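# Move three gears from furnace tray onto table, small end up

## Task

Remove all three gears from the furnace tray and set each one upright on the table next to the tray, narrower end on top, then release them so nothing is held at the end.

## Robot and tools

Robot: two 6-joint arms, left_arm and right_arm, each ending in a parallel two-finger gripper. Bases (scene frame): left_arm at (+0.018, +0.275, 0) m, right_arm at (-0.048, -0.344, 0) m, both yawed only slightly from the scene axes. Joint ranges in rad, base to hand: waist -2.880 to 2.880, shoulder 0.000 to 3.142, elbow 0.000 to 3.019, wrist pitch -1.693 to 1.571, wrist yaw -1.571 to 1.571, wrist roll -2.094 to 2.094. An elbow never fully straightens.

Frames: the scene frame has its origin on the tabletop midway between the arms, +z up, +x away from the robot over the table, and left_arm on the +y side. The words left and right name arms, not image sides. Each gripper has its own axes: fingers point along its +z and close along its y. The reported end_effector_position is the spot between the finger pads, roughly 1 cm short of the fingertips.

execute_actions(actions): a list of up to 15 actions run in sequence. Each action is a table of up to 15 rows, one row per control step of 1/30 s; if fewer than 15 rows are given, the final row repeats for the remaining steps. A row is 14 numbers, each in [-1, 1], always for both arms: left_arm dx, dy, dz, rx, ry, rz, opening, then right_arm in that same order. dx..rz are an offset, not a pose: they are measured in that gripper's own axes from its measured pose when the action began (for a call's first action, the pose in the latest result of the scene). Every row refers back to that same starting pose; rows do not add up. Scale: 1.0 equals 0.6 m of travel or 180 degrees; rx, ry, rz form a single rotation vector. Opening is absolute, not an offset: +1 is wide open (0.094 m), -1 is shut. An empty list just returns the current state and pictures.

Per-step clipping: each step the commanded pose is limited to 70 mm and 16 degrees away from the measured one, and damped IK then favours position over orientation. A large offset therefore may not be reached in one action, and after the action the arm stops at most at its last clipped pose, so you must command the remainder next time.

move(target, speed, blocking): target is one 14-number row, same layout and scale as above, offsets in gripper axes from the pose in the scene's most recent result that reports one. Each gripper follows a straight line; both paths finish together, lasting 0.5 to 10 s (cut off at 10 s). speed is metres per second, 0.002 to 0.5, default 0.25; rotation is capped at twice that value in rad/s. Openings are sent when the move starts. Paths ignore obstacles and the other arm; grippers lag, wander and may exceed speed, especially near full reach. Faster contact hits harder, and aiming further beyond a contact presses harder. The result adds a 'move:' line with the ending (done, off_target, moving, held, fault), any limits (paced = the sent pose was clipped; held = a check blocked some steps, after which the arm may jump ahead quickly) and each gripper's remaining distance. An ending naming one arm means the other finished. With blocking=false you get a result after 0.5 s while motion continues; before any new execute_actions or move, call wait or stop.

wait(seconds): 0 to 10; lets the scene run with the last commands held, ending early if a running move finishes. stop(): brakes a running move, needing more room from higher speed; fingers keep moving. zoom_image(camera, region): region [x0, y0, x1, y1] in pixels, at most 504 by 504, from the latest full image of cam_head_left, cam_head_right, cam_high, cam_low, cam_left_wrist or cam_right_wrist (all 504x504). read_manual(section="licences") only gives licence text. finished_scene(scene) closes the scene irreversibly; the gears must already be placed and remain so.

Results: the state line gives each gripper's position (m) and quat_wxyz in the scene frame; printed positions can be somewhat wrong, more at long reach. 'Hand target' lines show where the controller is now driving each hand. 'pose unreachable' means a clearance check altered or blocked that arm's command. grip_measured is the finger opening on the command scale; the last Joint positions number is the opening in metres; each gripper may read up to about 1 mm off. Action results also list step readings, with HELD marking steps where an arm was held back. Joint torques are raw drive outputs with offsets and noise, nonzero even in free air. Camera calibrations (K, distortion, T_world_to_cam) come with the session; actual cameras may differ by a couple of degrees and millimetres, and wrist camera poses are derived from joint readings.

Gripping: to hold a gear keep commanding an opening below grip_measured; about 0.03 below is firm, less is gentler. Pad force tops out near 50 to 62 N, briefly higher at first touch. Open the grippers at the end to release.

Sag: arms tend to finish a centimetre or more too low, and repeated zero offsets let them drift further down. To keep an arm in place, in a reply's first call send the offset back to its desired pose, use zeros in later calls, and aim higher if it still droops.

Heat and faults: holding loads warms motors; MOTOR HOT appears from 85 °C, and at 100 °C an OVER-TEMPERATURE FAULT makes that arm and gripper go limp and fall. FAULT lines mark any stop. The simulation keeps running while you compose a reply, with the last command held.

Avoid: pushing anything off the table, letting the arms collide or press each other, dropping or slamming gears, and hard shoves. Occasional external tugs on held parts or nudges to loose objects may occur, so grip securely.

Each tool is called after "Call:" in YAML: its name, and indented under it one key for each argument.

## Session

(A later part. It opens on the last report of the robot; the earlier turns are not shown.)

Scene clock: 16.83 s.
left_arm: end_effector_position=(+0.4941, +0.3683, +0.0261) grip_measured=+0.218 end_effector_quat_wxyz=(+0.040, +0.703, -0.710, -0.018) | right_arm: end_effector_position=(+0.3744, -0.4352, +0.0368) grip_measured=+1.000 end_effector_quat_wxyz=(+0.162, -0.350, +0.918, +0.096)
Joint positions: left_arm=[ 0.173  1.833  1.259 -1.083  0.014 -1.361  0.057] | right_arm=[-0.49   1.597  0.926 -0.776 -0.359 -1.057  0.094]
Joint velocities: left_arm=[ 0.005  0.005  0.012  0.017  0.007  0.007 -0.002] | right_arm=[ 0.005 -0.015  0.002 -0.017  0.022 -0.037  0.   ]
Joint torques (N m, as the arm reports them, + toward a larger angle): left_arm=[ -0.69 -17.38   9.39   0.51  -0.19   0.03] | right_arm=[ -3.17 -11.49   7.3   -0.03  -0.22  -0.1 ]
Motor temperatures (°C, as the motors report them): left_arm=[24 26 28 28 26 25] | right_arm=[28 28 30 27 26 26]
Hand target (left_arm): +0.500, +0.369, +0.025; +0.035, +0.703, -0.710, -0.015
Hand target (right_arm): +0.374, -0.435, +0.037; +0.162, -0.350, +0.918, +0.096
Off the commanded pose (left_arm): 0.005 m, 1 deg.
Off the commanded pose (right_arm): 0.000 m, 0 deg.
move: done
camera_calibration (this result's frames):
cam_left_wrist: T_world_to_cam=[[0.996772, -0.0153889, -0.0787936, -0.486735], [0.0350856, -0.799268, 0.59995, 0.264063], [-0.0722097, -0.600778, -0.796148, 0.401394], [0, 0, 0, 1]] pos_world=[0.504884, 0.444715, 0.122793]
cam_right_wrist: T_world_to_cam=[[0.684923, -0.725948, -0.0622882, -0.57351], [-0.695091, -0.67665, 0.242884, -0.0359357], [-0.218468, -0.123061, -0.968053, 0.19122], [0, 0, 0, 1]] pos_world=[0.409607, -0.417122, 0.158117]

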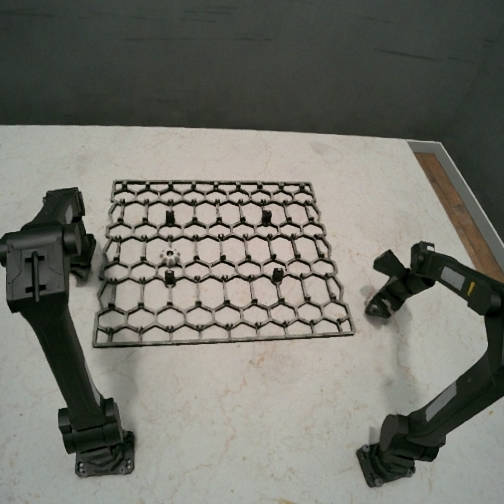

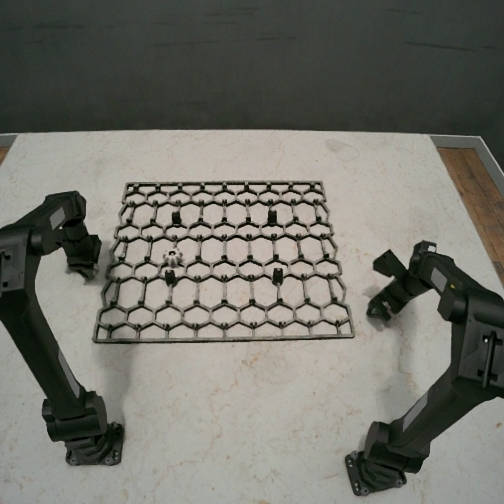

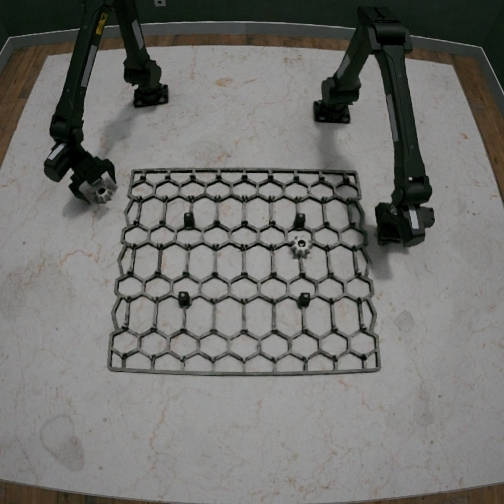

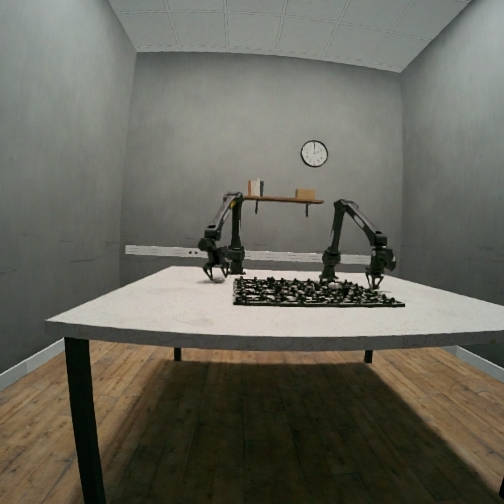

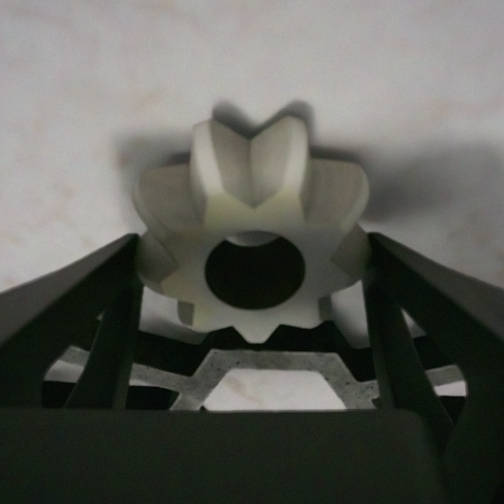

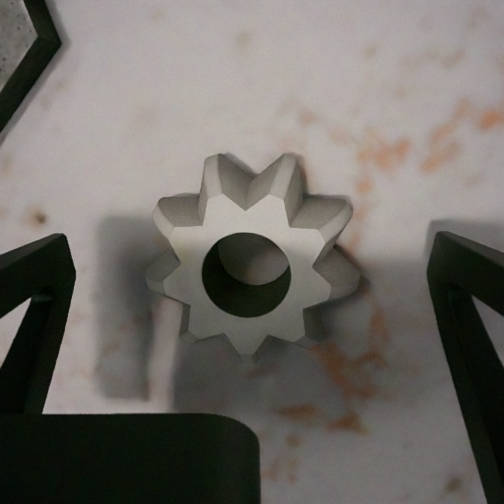

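Call:
move:
  target: [0,0,0.01,0,0,0,1, 0,0,-0.1,0,0,0,1]

Call:
move:
  target: [0,0,-0.15,0,0,0,1, 0,0,0,0,0,0,1]

Call:
move:
  target: [0.37,-0.09,-0.02,0,0,0,1, 0,0,0,0,0,0,1]

Scene clock: 17.80 s.
left_arm: end_effector_position=(+0.4925, +0.3680, +0.0244) grip_measured=+1.000 end_effector_quat_wxyz=(+0.041, +0.703, -0.710, -0.018) | right_arm: end_effector_position=(+0.3415, -0.4406, +0.0711) grip_measured=+1.000 end_effector_quat_wxyz=(+0.140, -0.347, +0.920, +0.114)
Joint positions: left_arm=[ 0.173  1.833  1.253 -1.079  0.014 -1.361  0.094] | right_arm=[-0.531  1.502  0.929 -0.946 -0.359 -1.104  0.094]
Joint velocities: left_arm=[-0.015 -0.015  0.017  0.002 -0.051  0.022  0.   ] | right_arm=[ 0.005 -0.005  0.017  0.002 -0.037  0.022  0.   ]
Joint torques (N m, as the arm reports them, + toward a larger angle): left_arm=[ -0.48 -17.56   8.23   0.32  -0.17   0.03] | right_arm=[ -3.2  -10.63  11.96  -0.49  -0.44  -0.15]
Motor temperatures (°C, as the motors report them): left_arm=[24 26 28 28 26 25] | right_arm=[28 28 30 27 26 26]
Hand target (left_arm): +0.494, +0.368, +0.020; +0.040, +0.703, -0.710, -0.018
Hand target (right_arm): +0.359, -0.453, +0.093; +0.161, -0.350, +0.918, +0.095
Off the commanded pose (left_arm): 0.004 m, 0 deg.
Off the commanded pose (right_arm): 0.031 m, 3 deg.
move: off_target (right_arm)
camera_calibration (this result's frames):
cam_left_wrist: T_world_to_cam=[[0.996623, -0.0154189, -0.0806515, -0.485129], [0.0362077, -0.799042, 0.600184, 0.264291], [-0.0736981, -0.601077, -0.795785, 0.400489], [0, 0, 0, 1]] pos_world=[0.503437, 0.444424, 0.120954]
cam_right_wrist: T_world_to_cam=[[0.681568, -0.723189, -0.111634, -0.546866], [-0.679964, -0.682289, 0.26857, -0.0803018], [-0.270394, -0.107142, -0.95677, 0.240546], [0, 0, 0, 1]] pos_world=[0.383166, -0.424504, 0.190665]

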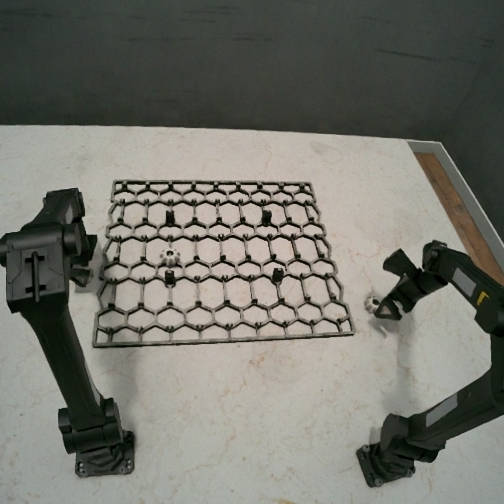

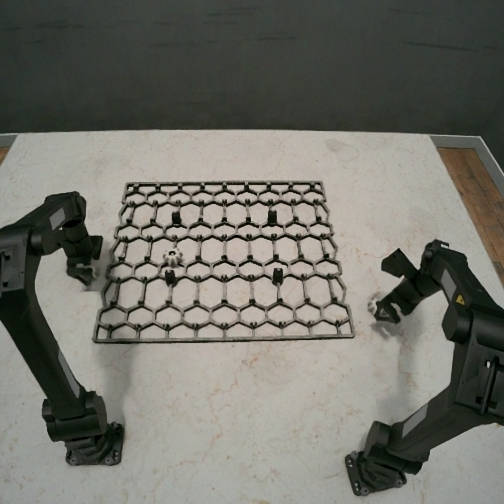

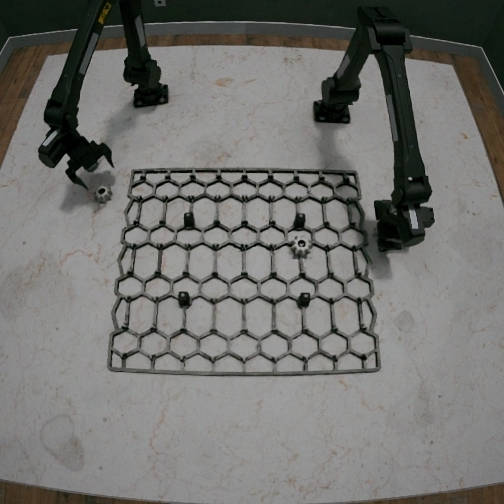

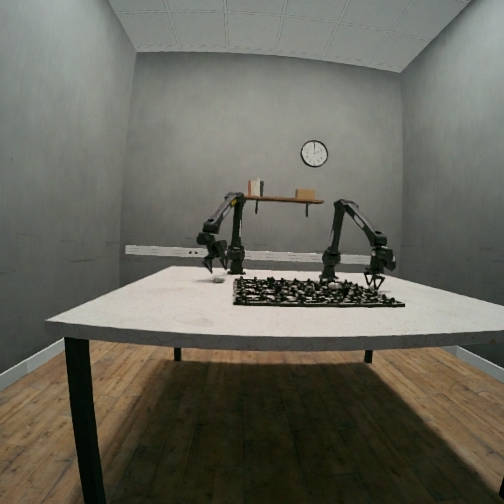

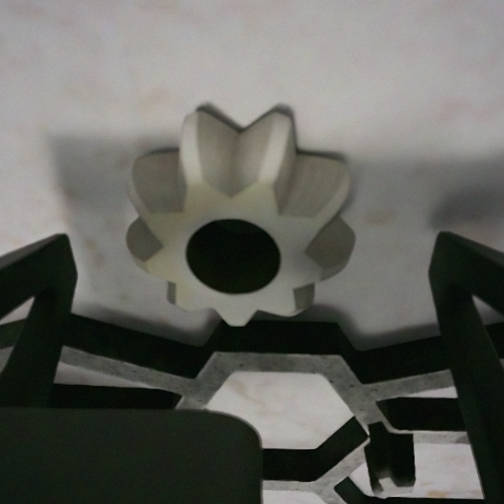

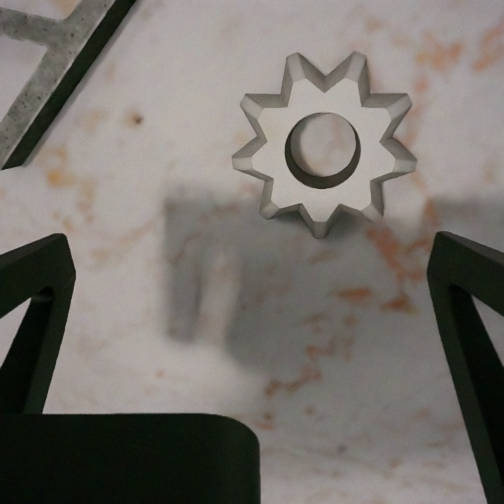

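Scene clock: 18.67 s.
left_arm: end_effector_position=(+0.4920, +0.3679, +0.1070) grip_measured=+1.000 end_effector_quat_wxyz=(+0.046, +0.702, -0.710, -0.022) | right_arm: end_effector_position=(+0.3414, -0.4406, +0.0711) grip_measured=+1.000 end_effector_quat_wxyz=(+0.140, -0.347, +0.920, +0.114)
Joint positions: left_arm=[ 0.173  1.74   1.363 -1.293  0.014 -1.361  0.094] | right_arm=[-0.531  1.502  0.929 -0.946 -0.359 -1.104  0.094]
Joint velocities: left_arm=[-0.005  0.005 -0.007  0.007 -0.051 -0.051  0.   ] | right_arm=[-0.015 -0.005 -0.007  0.007 -0.037 -0.051  0.   ]
Joint torques (N m, as the arm reports them, + toward a larger angle): left_arm=[ -0.62 -17.67  11.66  -0.63  -0.14   0.04] | right_arm=[ -2.84 -10.44   7.78  -0.05  -0.27  -0.09]
Motor temperatures (°C, as the motors report them): left_arm=[24 26 28 28 26 25] | right_arm=[28 28 30 27 26 26]
Hand target (left_arm): +0.499, +0.370, +0.114; +0.040, +0.703, -0.710, -0.018
Hand target (right_arm): +0.341, -0.441, +0.071; +0.140, -0.347, +0.920, +0.114
Off the commanded pose (left_arm): 0.011 m, 1 deg.
Off the commanded pose (right_arm): 0.000 m, 0 deg.
move: off_target (left_arm)
camera_calibration (this result's frames):
cam_left_wrist: T_world_to_cam=[[0.995621, -0.0156205, -0.0921639, -0.476173], [0.0431741, -0.79764, 0.601586, 0.210548], [-0.0829107, -0.602931, -0.793473, 0.471108], [0, 0, 0, 1]] pos_world=[0.504057, 0.444549, 0.203262]
cam_right_wrist: T_world_to_cam=[[0.681529, -0.723173, -0.11198, -0.54674], [-0.67987, -0.682328, 0.26871, -0.0803931], [-0.270731, -0.107002, -0.95669, 0.240694], [0, 0, 0, 1]] pos_world=[0.383126, -0.424487, 0.190648]

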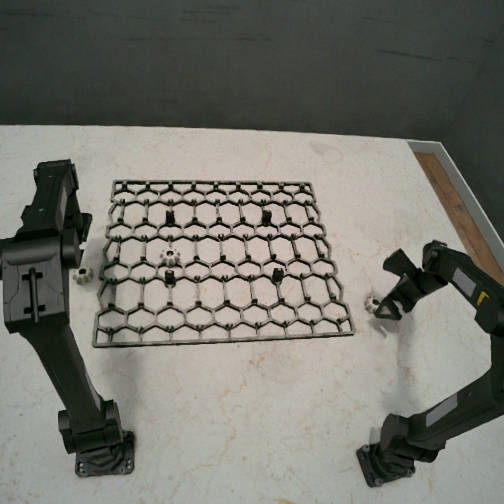

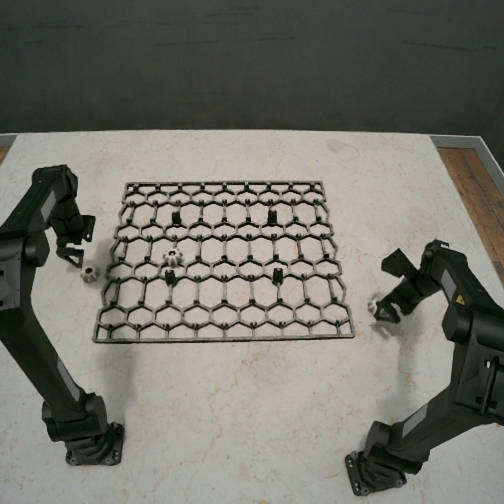

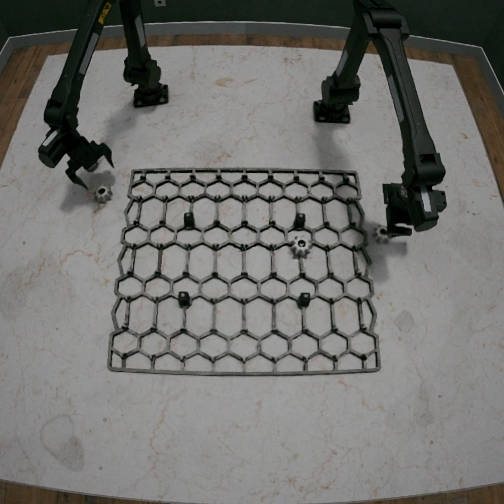

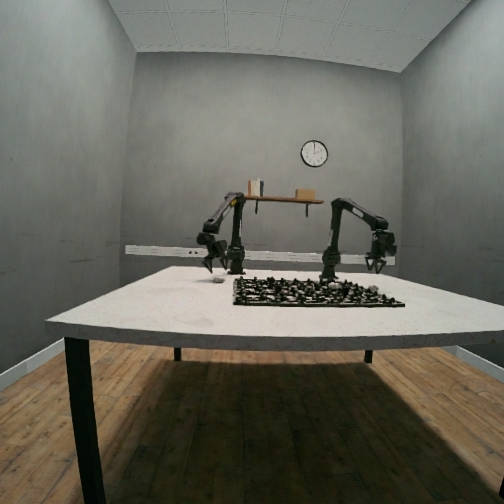

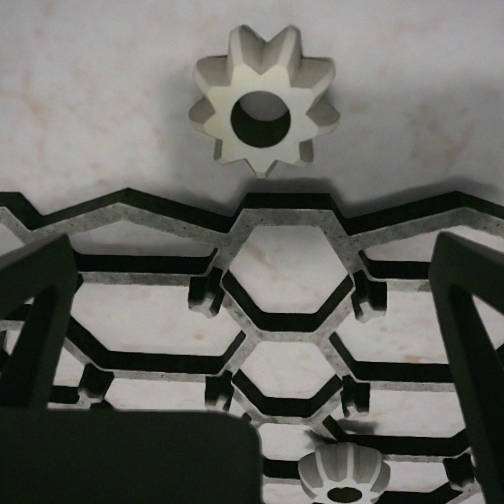

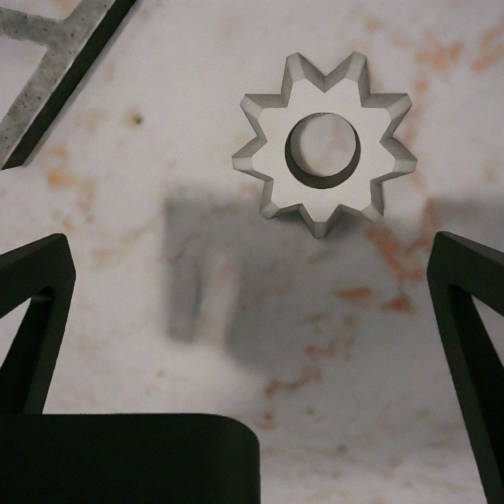

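Scene clock: 20.13 s.
left_arm: end_effector_position=(+0.5270, +0.1441, +0.1196) grip_measured=+1.000 end_effector_quat_wxyz=(+0.044, +0.696, -0.716, -0.027) | right_arm: end_effector_position=(+0.3414, -0.4406, +0.0711) grip_measured=+1.000 end_effector_quat_wxyz=(+0.140, -0.347, +0.920, +0.114)
Joint positions: left_arm=[-0.262  1.829  1.522 -1.356  0.045 -1.776  0.094] | right_arm=[-0.531  1.502  0.929 -0.946 -0.359 -1.104  0.094]
Joint velocities: left_arm=[-0.015 -0.005 -0.007 -0.012  0.051 -0.007  0.   ] | right_arm=[-0.015 -0.005 -0.012 -0.007  0.051 -0.051  0.   ]
Joint torques (N m, as the arm reports them, + toward a larger angle): left_arm=[  0.58 -16.47  13.4   -0.59  -0.09  -0.04] | right_arm=[ -3.06 -10.19   7.66   0.05  -0.21  -0.06]
Motor temperatures (°C, as the motors report them): left_arm=[24 26 29 28 26 25] | right_arm=[28 28 30 27 26 26]
Hand target (left_arm): +0.540, +0.145, +0.119; +0.044, +0.702, -0.710, -0.025
Hand target (right_arm): +0.341, -0.441, +0.071; +0.140, -0.347, +0.920, +0.114
Off the commanded pose (left_arm): 0.018 m, 1 deg.
Off the commanded pose (right_arm): 0.000 m, 0 deg.
move: off_target (left_arm)
camera_calibration (this result's frames):
cam_left_wrist: T_world_to_cam=[[0.994791, -0.0336347, -0.0962234, -0.509829], [0.0302995, -0.80375, 0.594196, 0.0314899], [-0.0973251, -0.594016, -0.798544, 0.356048], [0, 0, 0, 1]] pos_world=[0.540872, 0.21966, 0.216551]
cam_right_wrist: T_world_to_cam=[[0.681529, -0.723173, -0.11198, -0.54674], [-0.67987, -0.682328, 0.26871, -0.0803931], [-0.270731, -0.107002, -0.95669, 0.240694], [0, 0, 0, 1]] pos_world=[0.383126, -0.424487, 0.190648]

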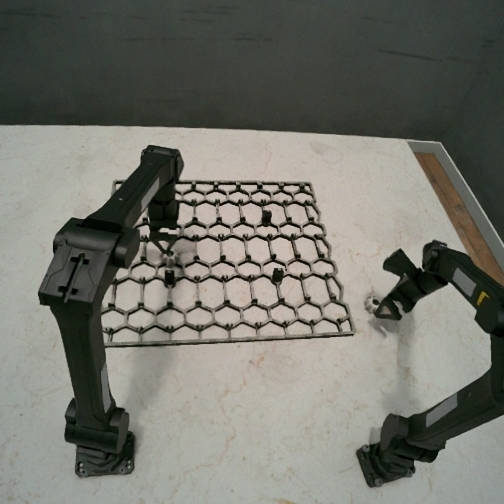

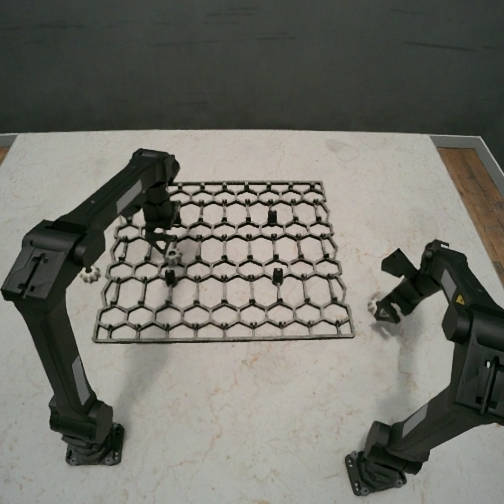

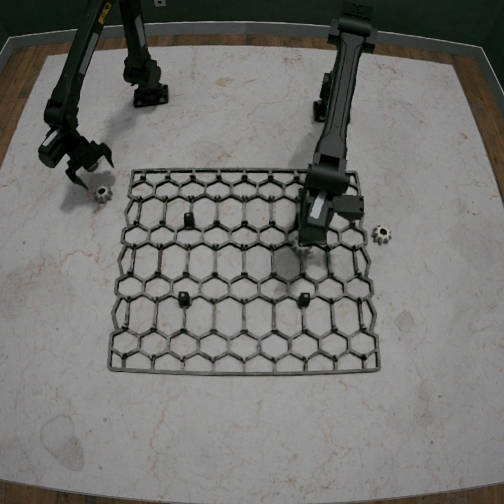

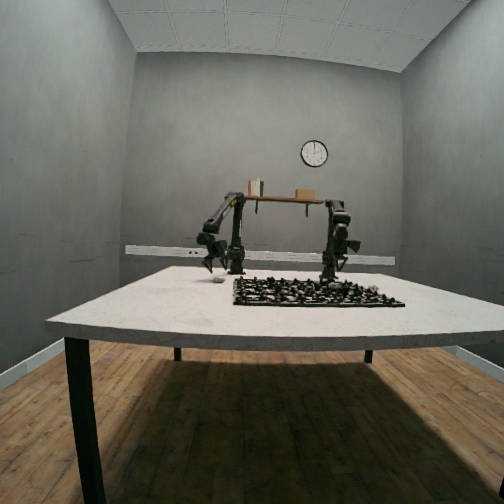

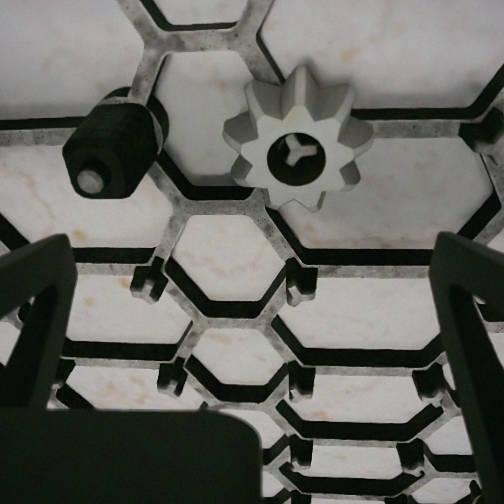

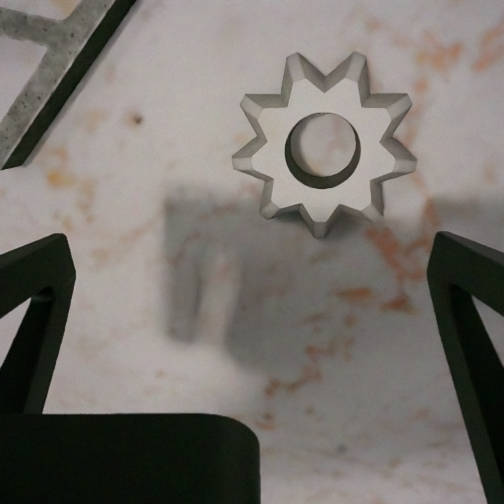

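Call:
move:
  target: [0.008,-0.025,0.16,0,0,0,1, 0,0,0,0,0,0,1]
  speed: 0.1

Call:
move:
  target: [0,0,0,0,0,0,-1, 0,0,0,0,0,0,1]

Call:
move:
  target: [0,0,-0.17,0,0,0,-1, 0,0,0,0,0,0,1]
  speed: 0.1

Scene clock: 21.70 s.
left_arm: end_effector_position=(+0.5338, +0.1425, +0.0360) grip_measured=+1.000 end_effector_quat_wxyz=(+0.040, +0.697, -0.716, -0.021) | right_arm: end_effector_position=(+0.3414, -0.4406, +0.0711) grip_measured=+1.000 end_effector_quat_wxyz=(+0.140, -0.347, +0.920, +0.114)
Joint positions: left_arm=[-0.262  1.922  1.425 -1.152  0.045 -1.778  0.094] | right_arm=[-0.531  1.502  0.929 -0.946 -0.359 -1.104  0.094]
Joint velocities: left_arm=[-0.005 -0.005  0.002  0.012  0.066  0.037  0.   ] | right_arm=[-0.015 -0.015 -0.002 -0.002  0.022  0.037  0.   ]
Joint torques (N m, as the arm reports them, + toward a larger angle): left_arm=[ -1.31 -17.65   9.1    0.51  -0.14  -0.05] | right_arm=[ -3.26 -10.14   7.55   0.09  -0.22  -0.12]
Motor temperatures (°C, as the motors report them): left_arm=[24 26 29 28 26 25] | right_arm=[28 28 30 27 26 26]
Hand target (left_arm): +0.533, +0.137, +0.023; +0.044, +0.696, -0.716, -0.027
Hand target (right_arm): +0.341, -0.441, +0.071; +0.140, -0.347, +0.920, +0.114
Off the commanded pose (left_arm): 0.015 m, 1 deg.
Off the commanded pose (right_arm): 0.000 m, 0 deg.
move: off_target (left_arm)
camera_calibration (this result's frames):
cam_left_wrist: T_world_to_cam=[[0.996106, -0.0320321, -0.0821358, -0.526116], [0.023457, -0.801779, 0.597161, 0.0829093], [-0.084983, -0.596762, -0.797905, 0.282756], [0, 0, 0, 1]] pos_world=[0.546152, 0.218361, 0.13289]
cam_right_wrist: T_world_to_cam=[[0.681529, -0.723173, -0.11198, -0.54674], [-0.67987, -0.682328, 0.26871, -0.0803931], [-0.270731, -0.107002, -0.95669, 0.240694], [0, 0, 0, 1]] pos_world=[0.383126, -0.424487, 0.190648]

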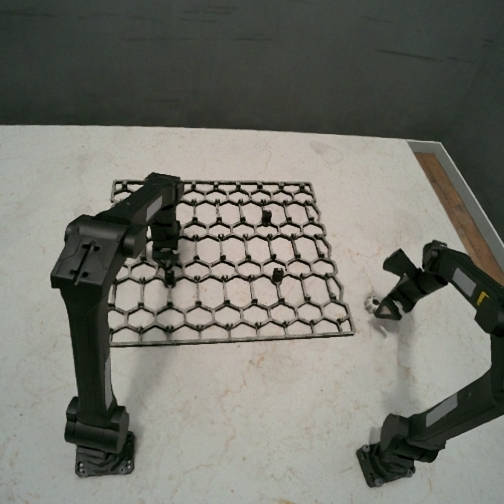

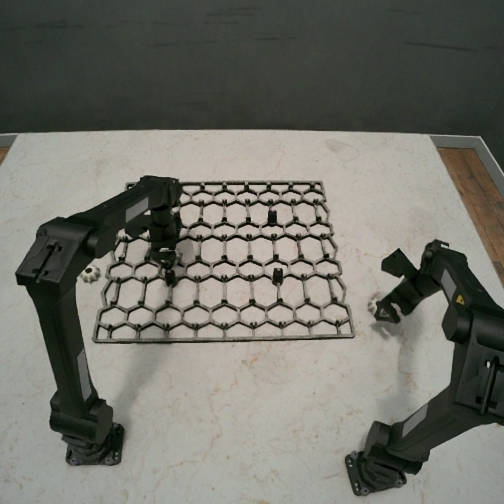

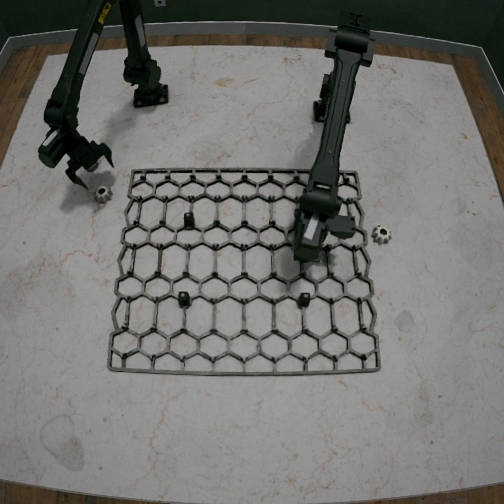

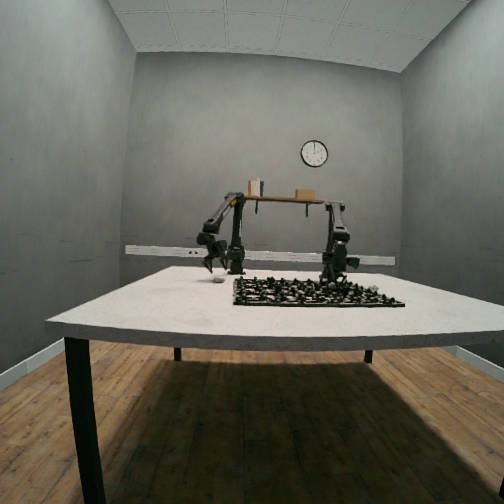

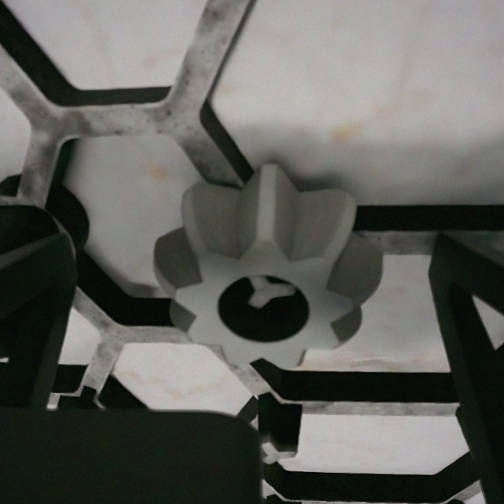

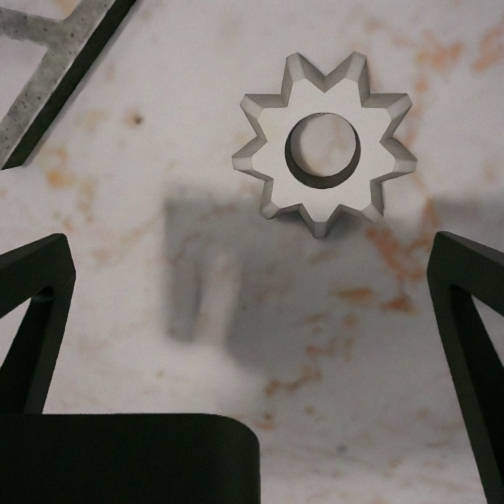

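Scene clock: 22.20 s.
left_arm: end_effector_position=(+0.5363, +0.1423, +0.0360) grip_measured=+0.209 end_effector_quat_wxyz=(+0.036, +0.697, -0.716, -0.017) | right_arm: end_effector_position=(+0.3414, -0.4406, +0.0711) grip_measured=+1.000 end_effector_quat_wxyz=(+0.140, -0.347, +0.920, +0.114)
Joint positions: left_arm=[-0.262  1.922  1.426 -1.142  0.043 -1.778  0.057] | right_arm=[-0.531  1.502  0.929 -0.946 -0.359 -1.104  0.094]
Joint velocities: left_arm=[-0.015 -0.005  0.012 -0.002 -0.081 -0.007 -0.001] | right_arm=[ 0.005 -0.005 -0.017  0.012 -0.037 -0.051  0.   ]
Joint torques (N m, as the arm reports them, + toward a larger angle): left_arm=[ -0.14 -19.98   8.74  -0.62  -0.08   0.01] | right_arm=[-3.1  -9.31  7.64  0.23 -0.18 -0.15]
Motor temperatures (°C, as the motors report them): left_arm=[24 26 29 28 26 25] | right_arm=[28 28 30 27 26 26]
Hand target (left_arm): +0.534, +0.142, +0.036; +0.040, +0.697, -0.716, -0.020
Hand target (right_arm): +0.341, -0.441, +0.071; +0.140, -0.347, +0.920, +0.114
Off the commanded pose (left_arm): 0.003 m, 1 deg.
Off the commanded pose (right_arm): 0.000 m, 0 deg.
move: done
camera_calibration (this result's frames):
cam_left_wrist: T_world_to_cam=[[0.996885, -0.0322048, -0.0719908, -0.529397], [0.0172457, -0.801718, 0.597453, 0.0860386], [-0.0769571, -0.596834, -0.798666, 0.278529], [0, 0, 0, 1]] pos_world=[0.547699, 0.218165, 0.132936]
cam_right_wrist: T_world_to_cam=[[0.681529, -0.723173, -0.11198, -0.54674], [-0.67987, -0.682328, 0.26871, -0.0803931], [-0.270731, -0.107002, -0.95669, 0.240694], [0, 0, 0, 1]] pos_world=[0.383126, -0.424487, 0.190648]

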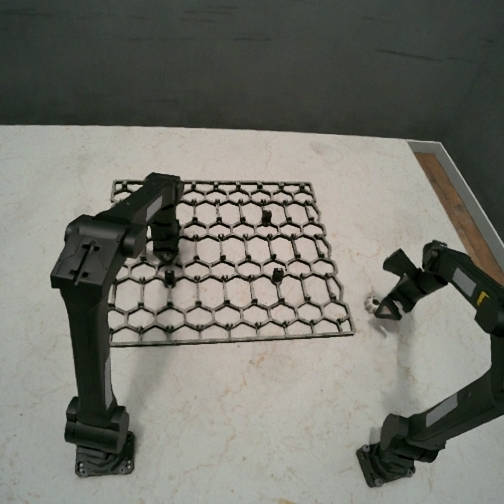

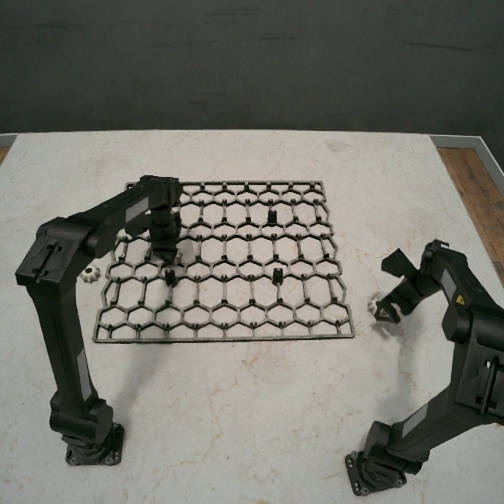

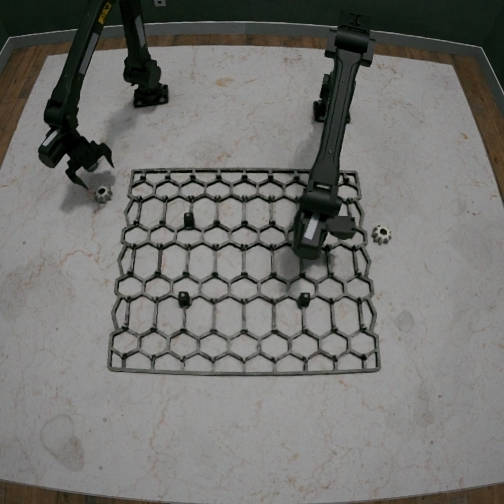

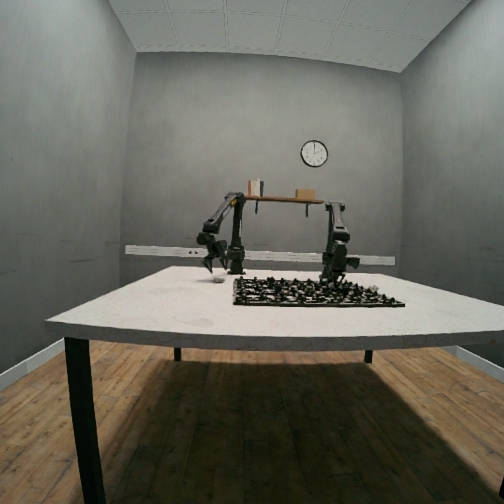

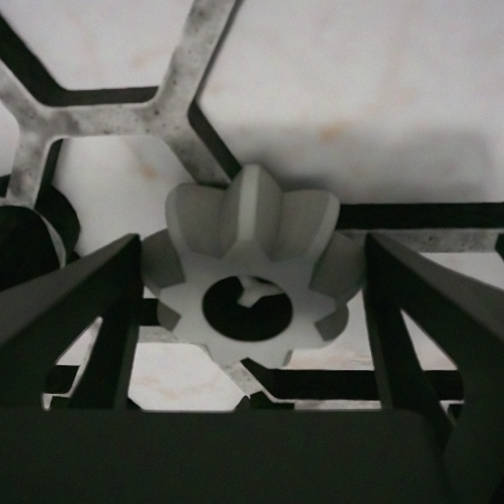

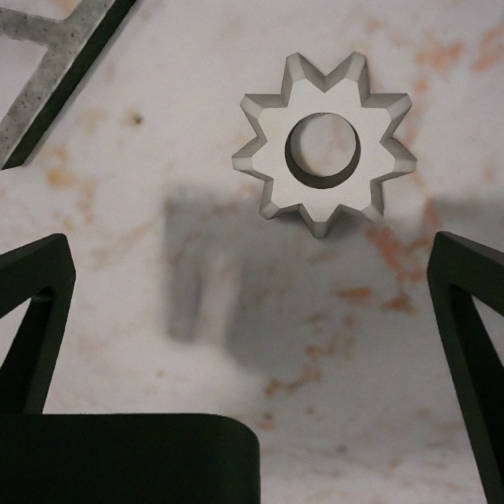

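Scene clock: 23.63 s.
left_arm: end_effector_position=(+0.5266, +0.1446, +0.1045) grip_measured=+0.209 end_effector_quat_wxyz=(+0.054, +0.696, -0.715, -0.046) | right_arm: end_effector_position=(+0.3414, -0.4406, +0.0711) grip_measured=+1.000 end_effector_quat_wxyz=(+0.140, -0.347, +0.920, +0.114)
Joint positions: left_arm=[-0.262  1.867  1.534 -1.373  0.043 -1.778  0.057] | right_arm=[-0.531  1.502  0.929 -0.946 -0.359 -1.104  0.094]
Joint velocities: left_arm=[0.005 0.005 0.002 0.002 0.037 0.007 0.001] | right_arm=[-0.005  0.005  0.022 -0.022  0.007 -0.022  0.   ]
Joint torques (N m, as the arm reports them, + toward a larger angle): left_arm=[  0.05 -22.44  13.78  -0.91  -0.18   0.06] | right_arm=[ -3.47 -10.22   7.57   0.08  -0.21  -0.15]
Motor temperatures (°C, as the motors report them): left_arm=[24 26 29 28 26 25] | right_arm=[28 28 30 27 26 26]
Hand target (left_arm): +0.541, +0.145, +0.138; +0.036, +0.697, -0.716, -0.017
Hand target (right_arm): +0.341, -0.441, +0.071; +0.140, -0.347, +0.920, +0.114
Off the commanded pose (left_arm): 0.037 m, 4 deg.
Off the commanded pose (right_arm): 0.000 m, 0 deg.
move: off_target (left_arm)
camera_calibration (this result's frames):
cam_left_wrist: T_world_to_cam=[[0.989949, -0.0305314, -0.13809, -0.50435], [0.056194, -0.811114, 0.582182, 0.0295904], [-0.129782, -0.58409, -0.801246, 0.360163], [0, 0, 0, 1]] pos_world=[0.544361, 0.21897, 0.201706]
cam_right_wrist: T_world_to_cam=[[0.681529, -0.723173, -0.11198, -0.54674], [-0.67987, -0.682328, 0.26871, -0.0803931], [-0.270731, -0.107002, -0.95669, 0.240694], [0, 0, 0, 1]] pos_world=[0.383126, -0.424487, 0.190648]

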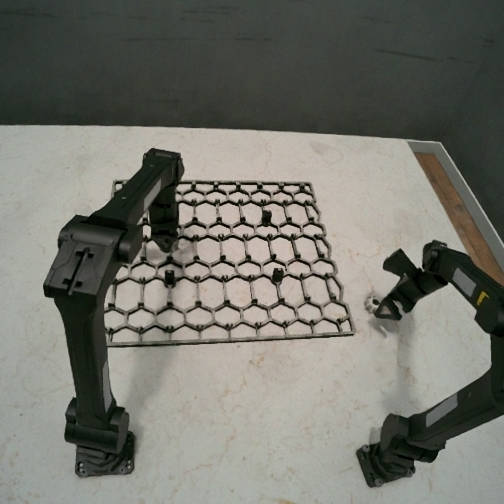

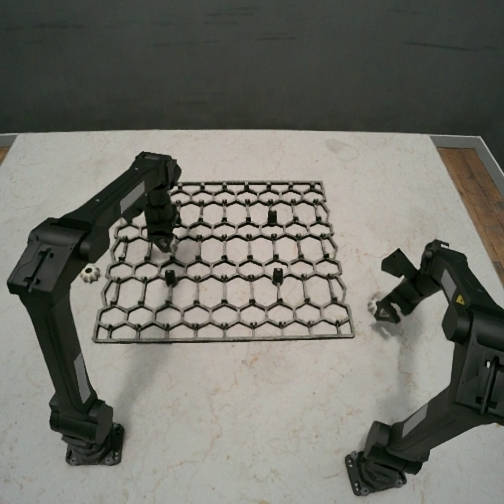

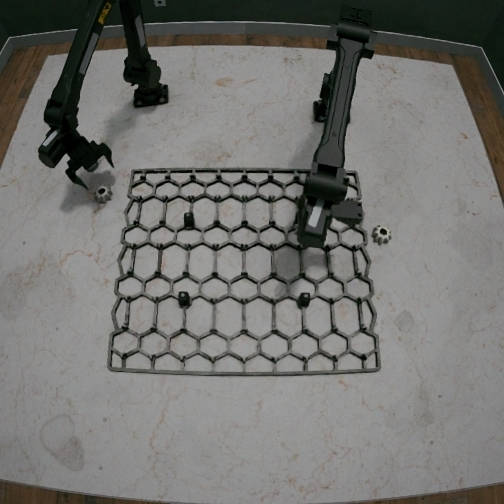

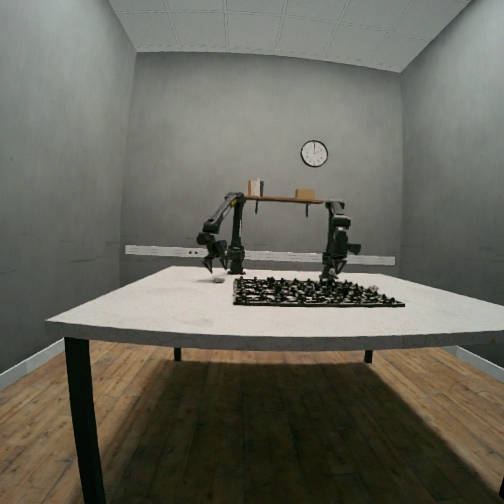

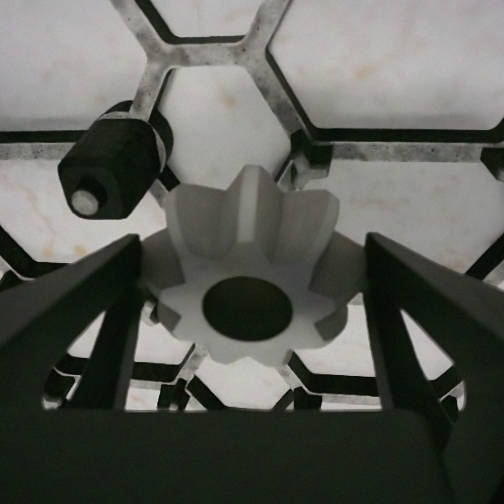

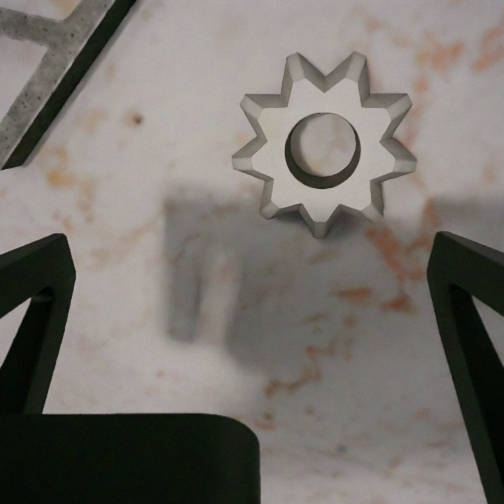

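Call:
move:
  target: [-0.39,-0.15,-0.03,0,0,0,-1,0,0,0,0,0,0,1]

Scene clock: 25.43 s.
left_arm: end_effector_position=(+0.6130, +0.3772, +0.0979) grip_measured=+0.209 end_effector_quat_wxyz=(+0.065, +0.702, -0.707, -0.049) | right_arm: end_effector_position=(+0.3414, -0.4406, +0.0711) grip_measured=+1.000 end_effector_quat_wxyz=(+0.140, -0.347, +0.920, +0.114)
Joint positions: left_arm=[ 0.143  2.098  1.878 -1.515 -0.005 -1.395  0.057] | right_arm=[-0.531  1.502  0.929 -0.946 -0.359 -1.104  0.094]
Joint velocities: left_arm=[-0.005  0.005  0.017 -0.027 -0.007  0.051  0.   ] | right_arm=[-0.005 -0.005  0.002  0.012 -0.066 -0.037  0.   ]
Joint torques (N m, as the arm reports them, + toward a larger angle): left_arm=[ -1.27 -22.19  14.88  -0.97  -0.24   0.11] | right_arm=[ -3.5  -10.21   7.65   0.    -0.22  -0.13]
Motor temperatures (°C, as the motors report them): left_arm=[24 26 29 28 26 25] | right_arm=[28 28 30 27 26 26]
Hand target (left_arm): +0.627, +0.374, +0.108; +0.055, +0.696, -0.715, -0.042
Hand target (right_arm): +0.341, -0.441, +0.071; +0.140, -0.347, +0.920, +0.114
Off the commanded pose (left_arm): 0.014 m, 2 deg.
Off the commanded pose (right_arm): 0.000 m, 0 deg.
move: off_target (left_arm)
camera_calibration (this result's frames):
cam_left_wrist: T_world_to_cam=[[0.987295, -0.0127877, -0.158381, -0.586837], [0.0839964, -0.804102, 0.588528, 0.196902], [-0.134881, -0.594354, -0.792811, 0.508097], [0, 0, 0, 1]] pos_world=[0.631375, 0.452814, 0.193999]
cam_right_wrist: T_world_to_cam=[[0.681529, -0.723173, -0.11198, -0.54674], [-0.67987, -0.682328, 0.26871, -0.0803931], [-0.270731, -0.107002, -0.95669, 0.240694], [0, 0, 0, 1]] pos_world=[0.383126, -0.424487, 0.190648]

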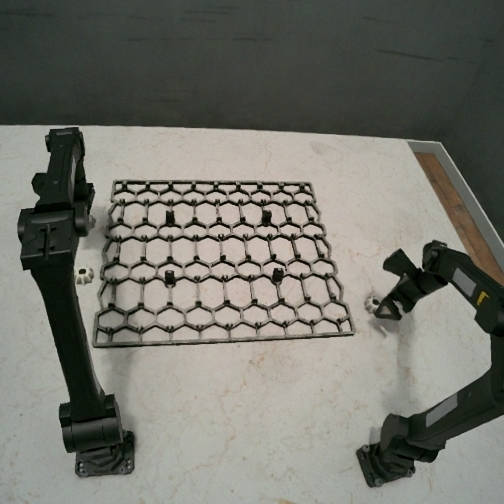

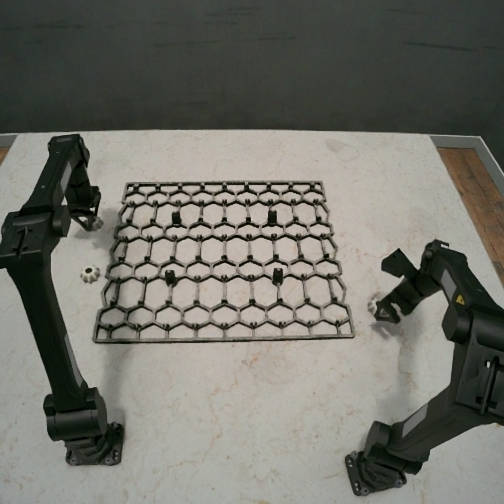

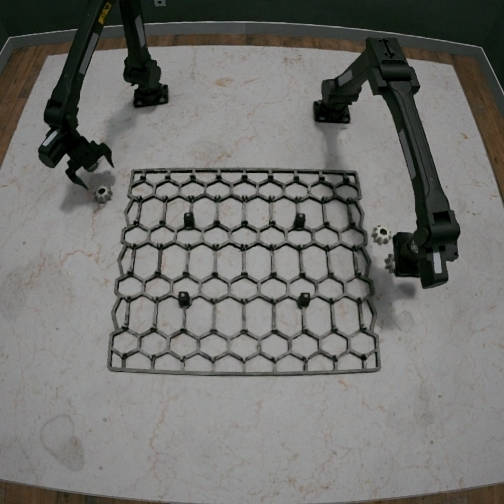

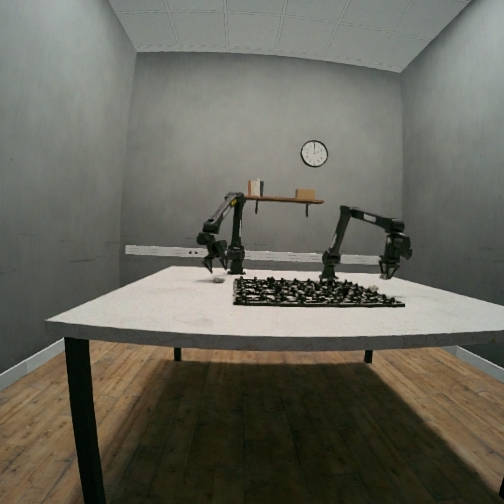

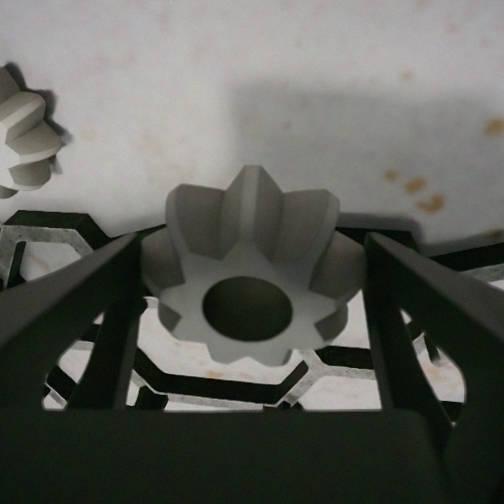

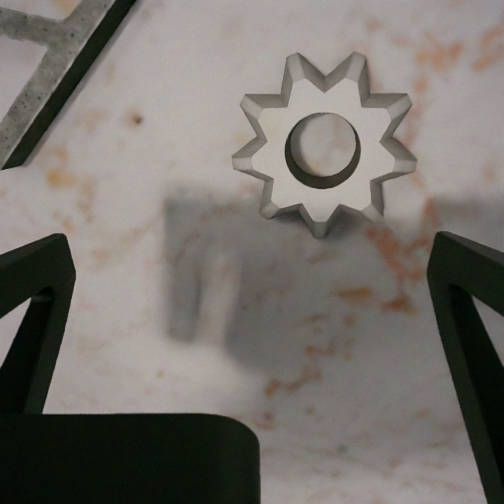

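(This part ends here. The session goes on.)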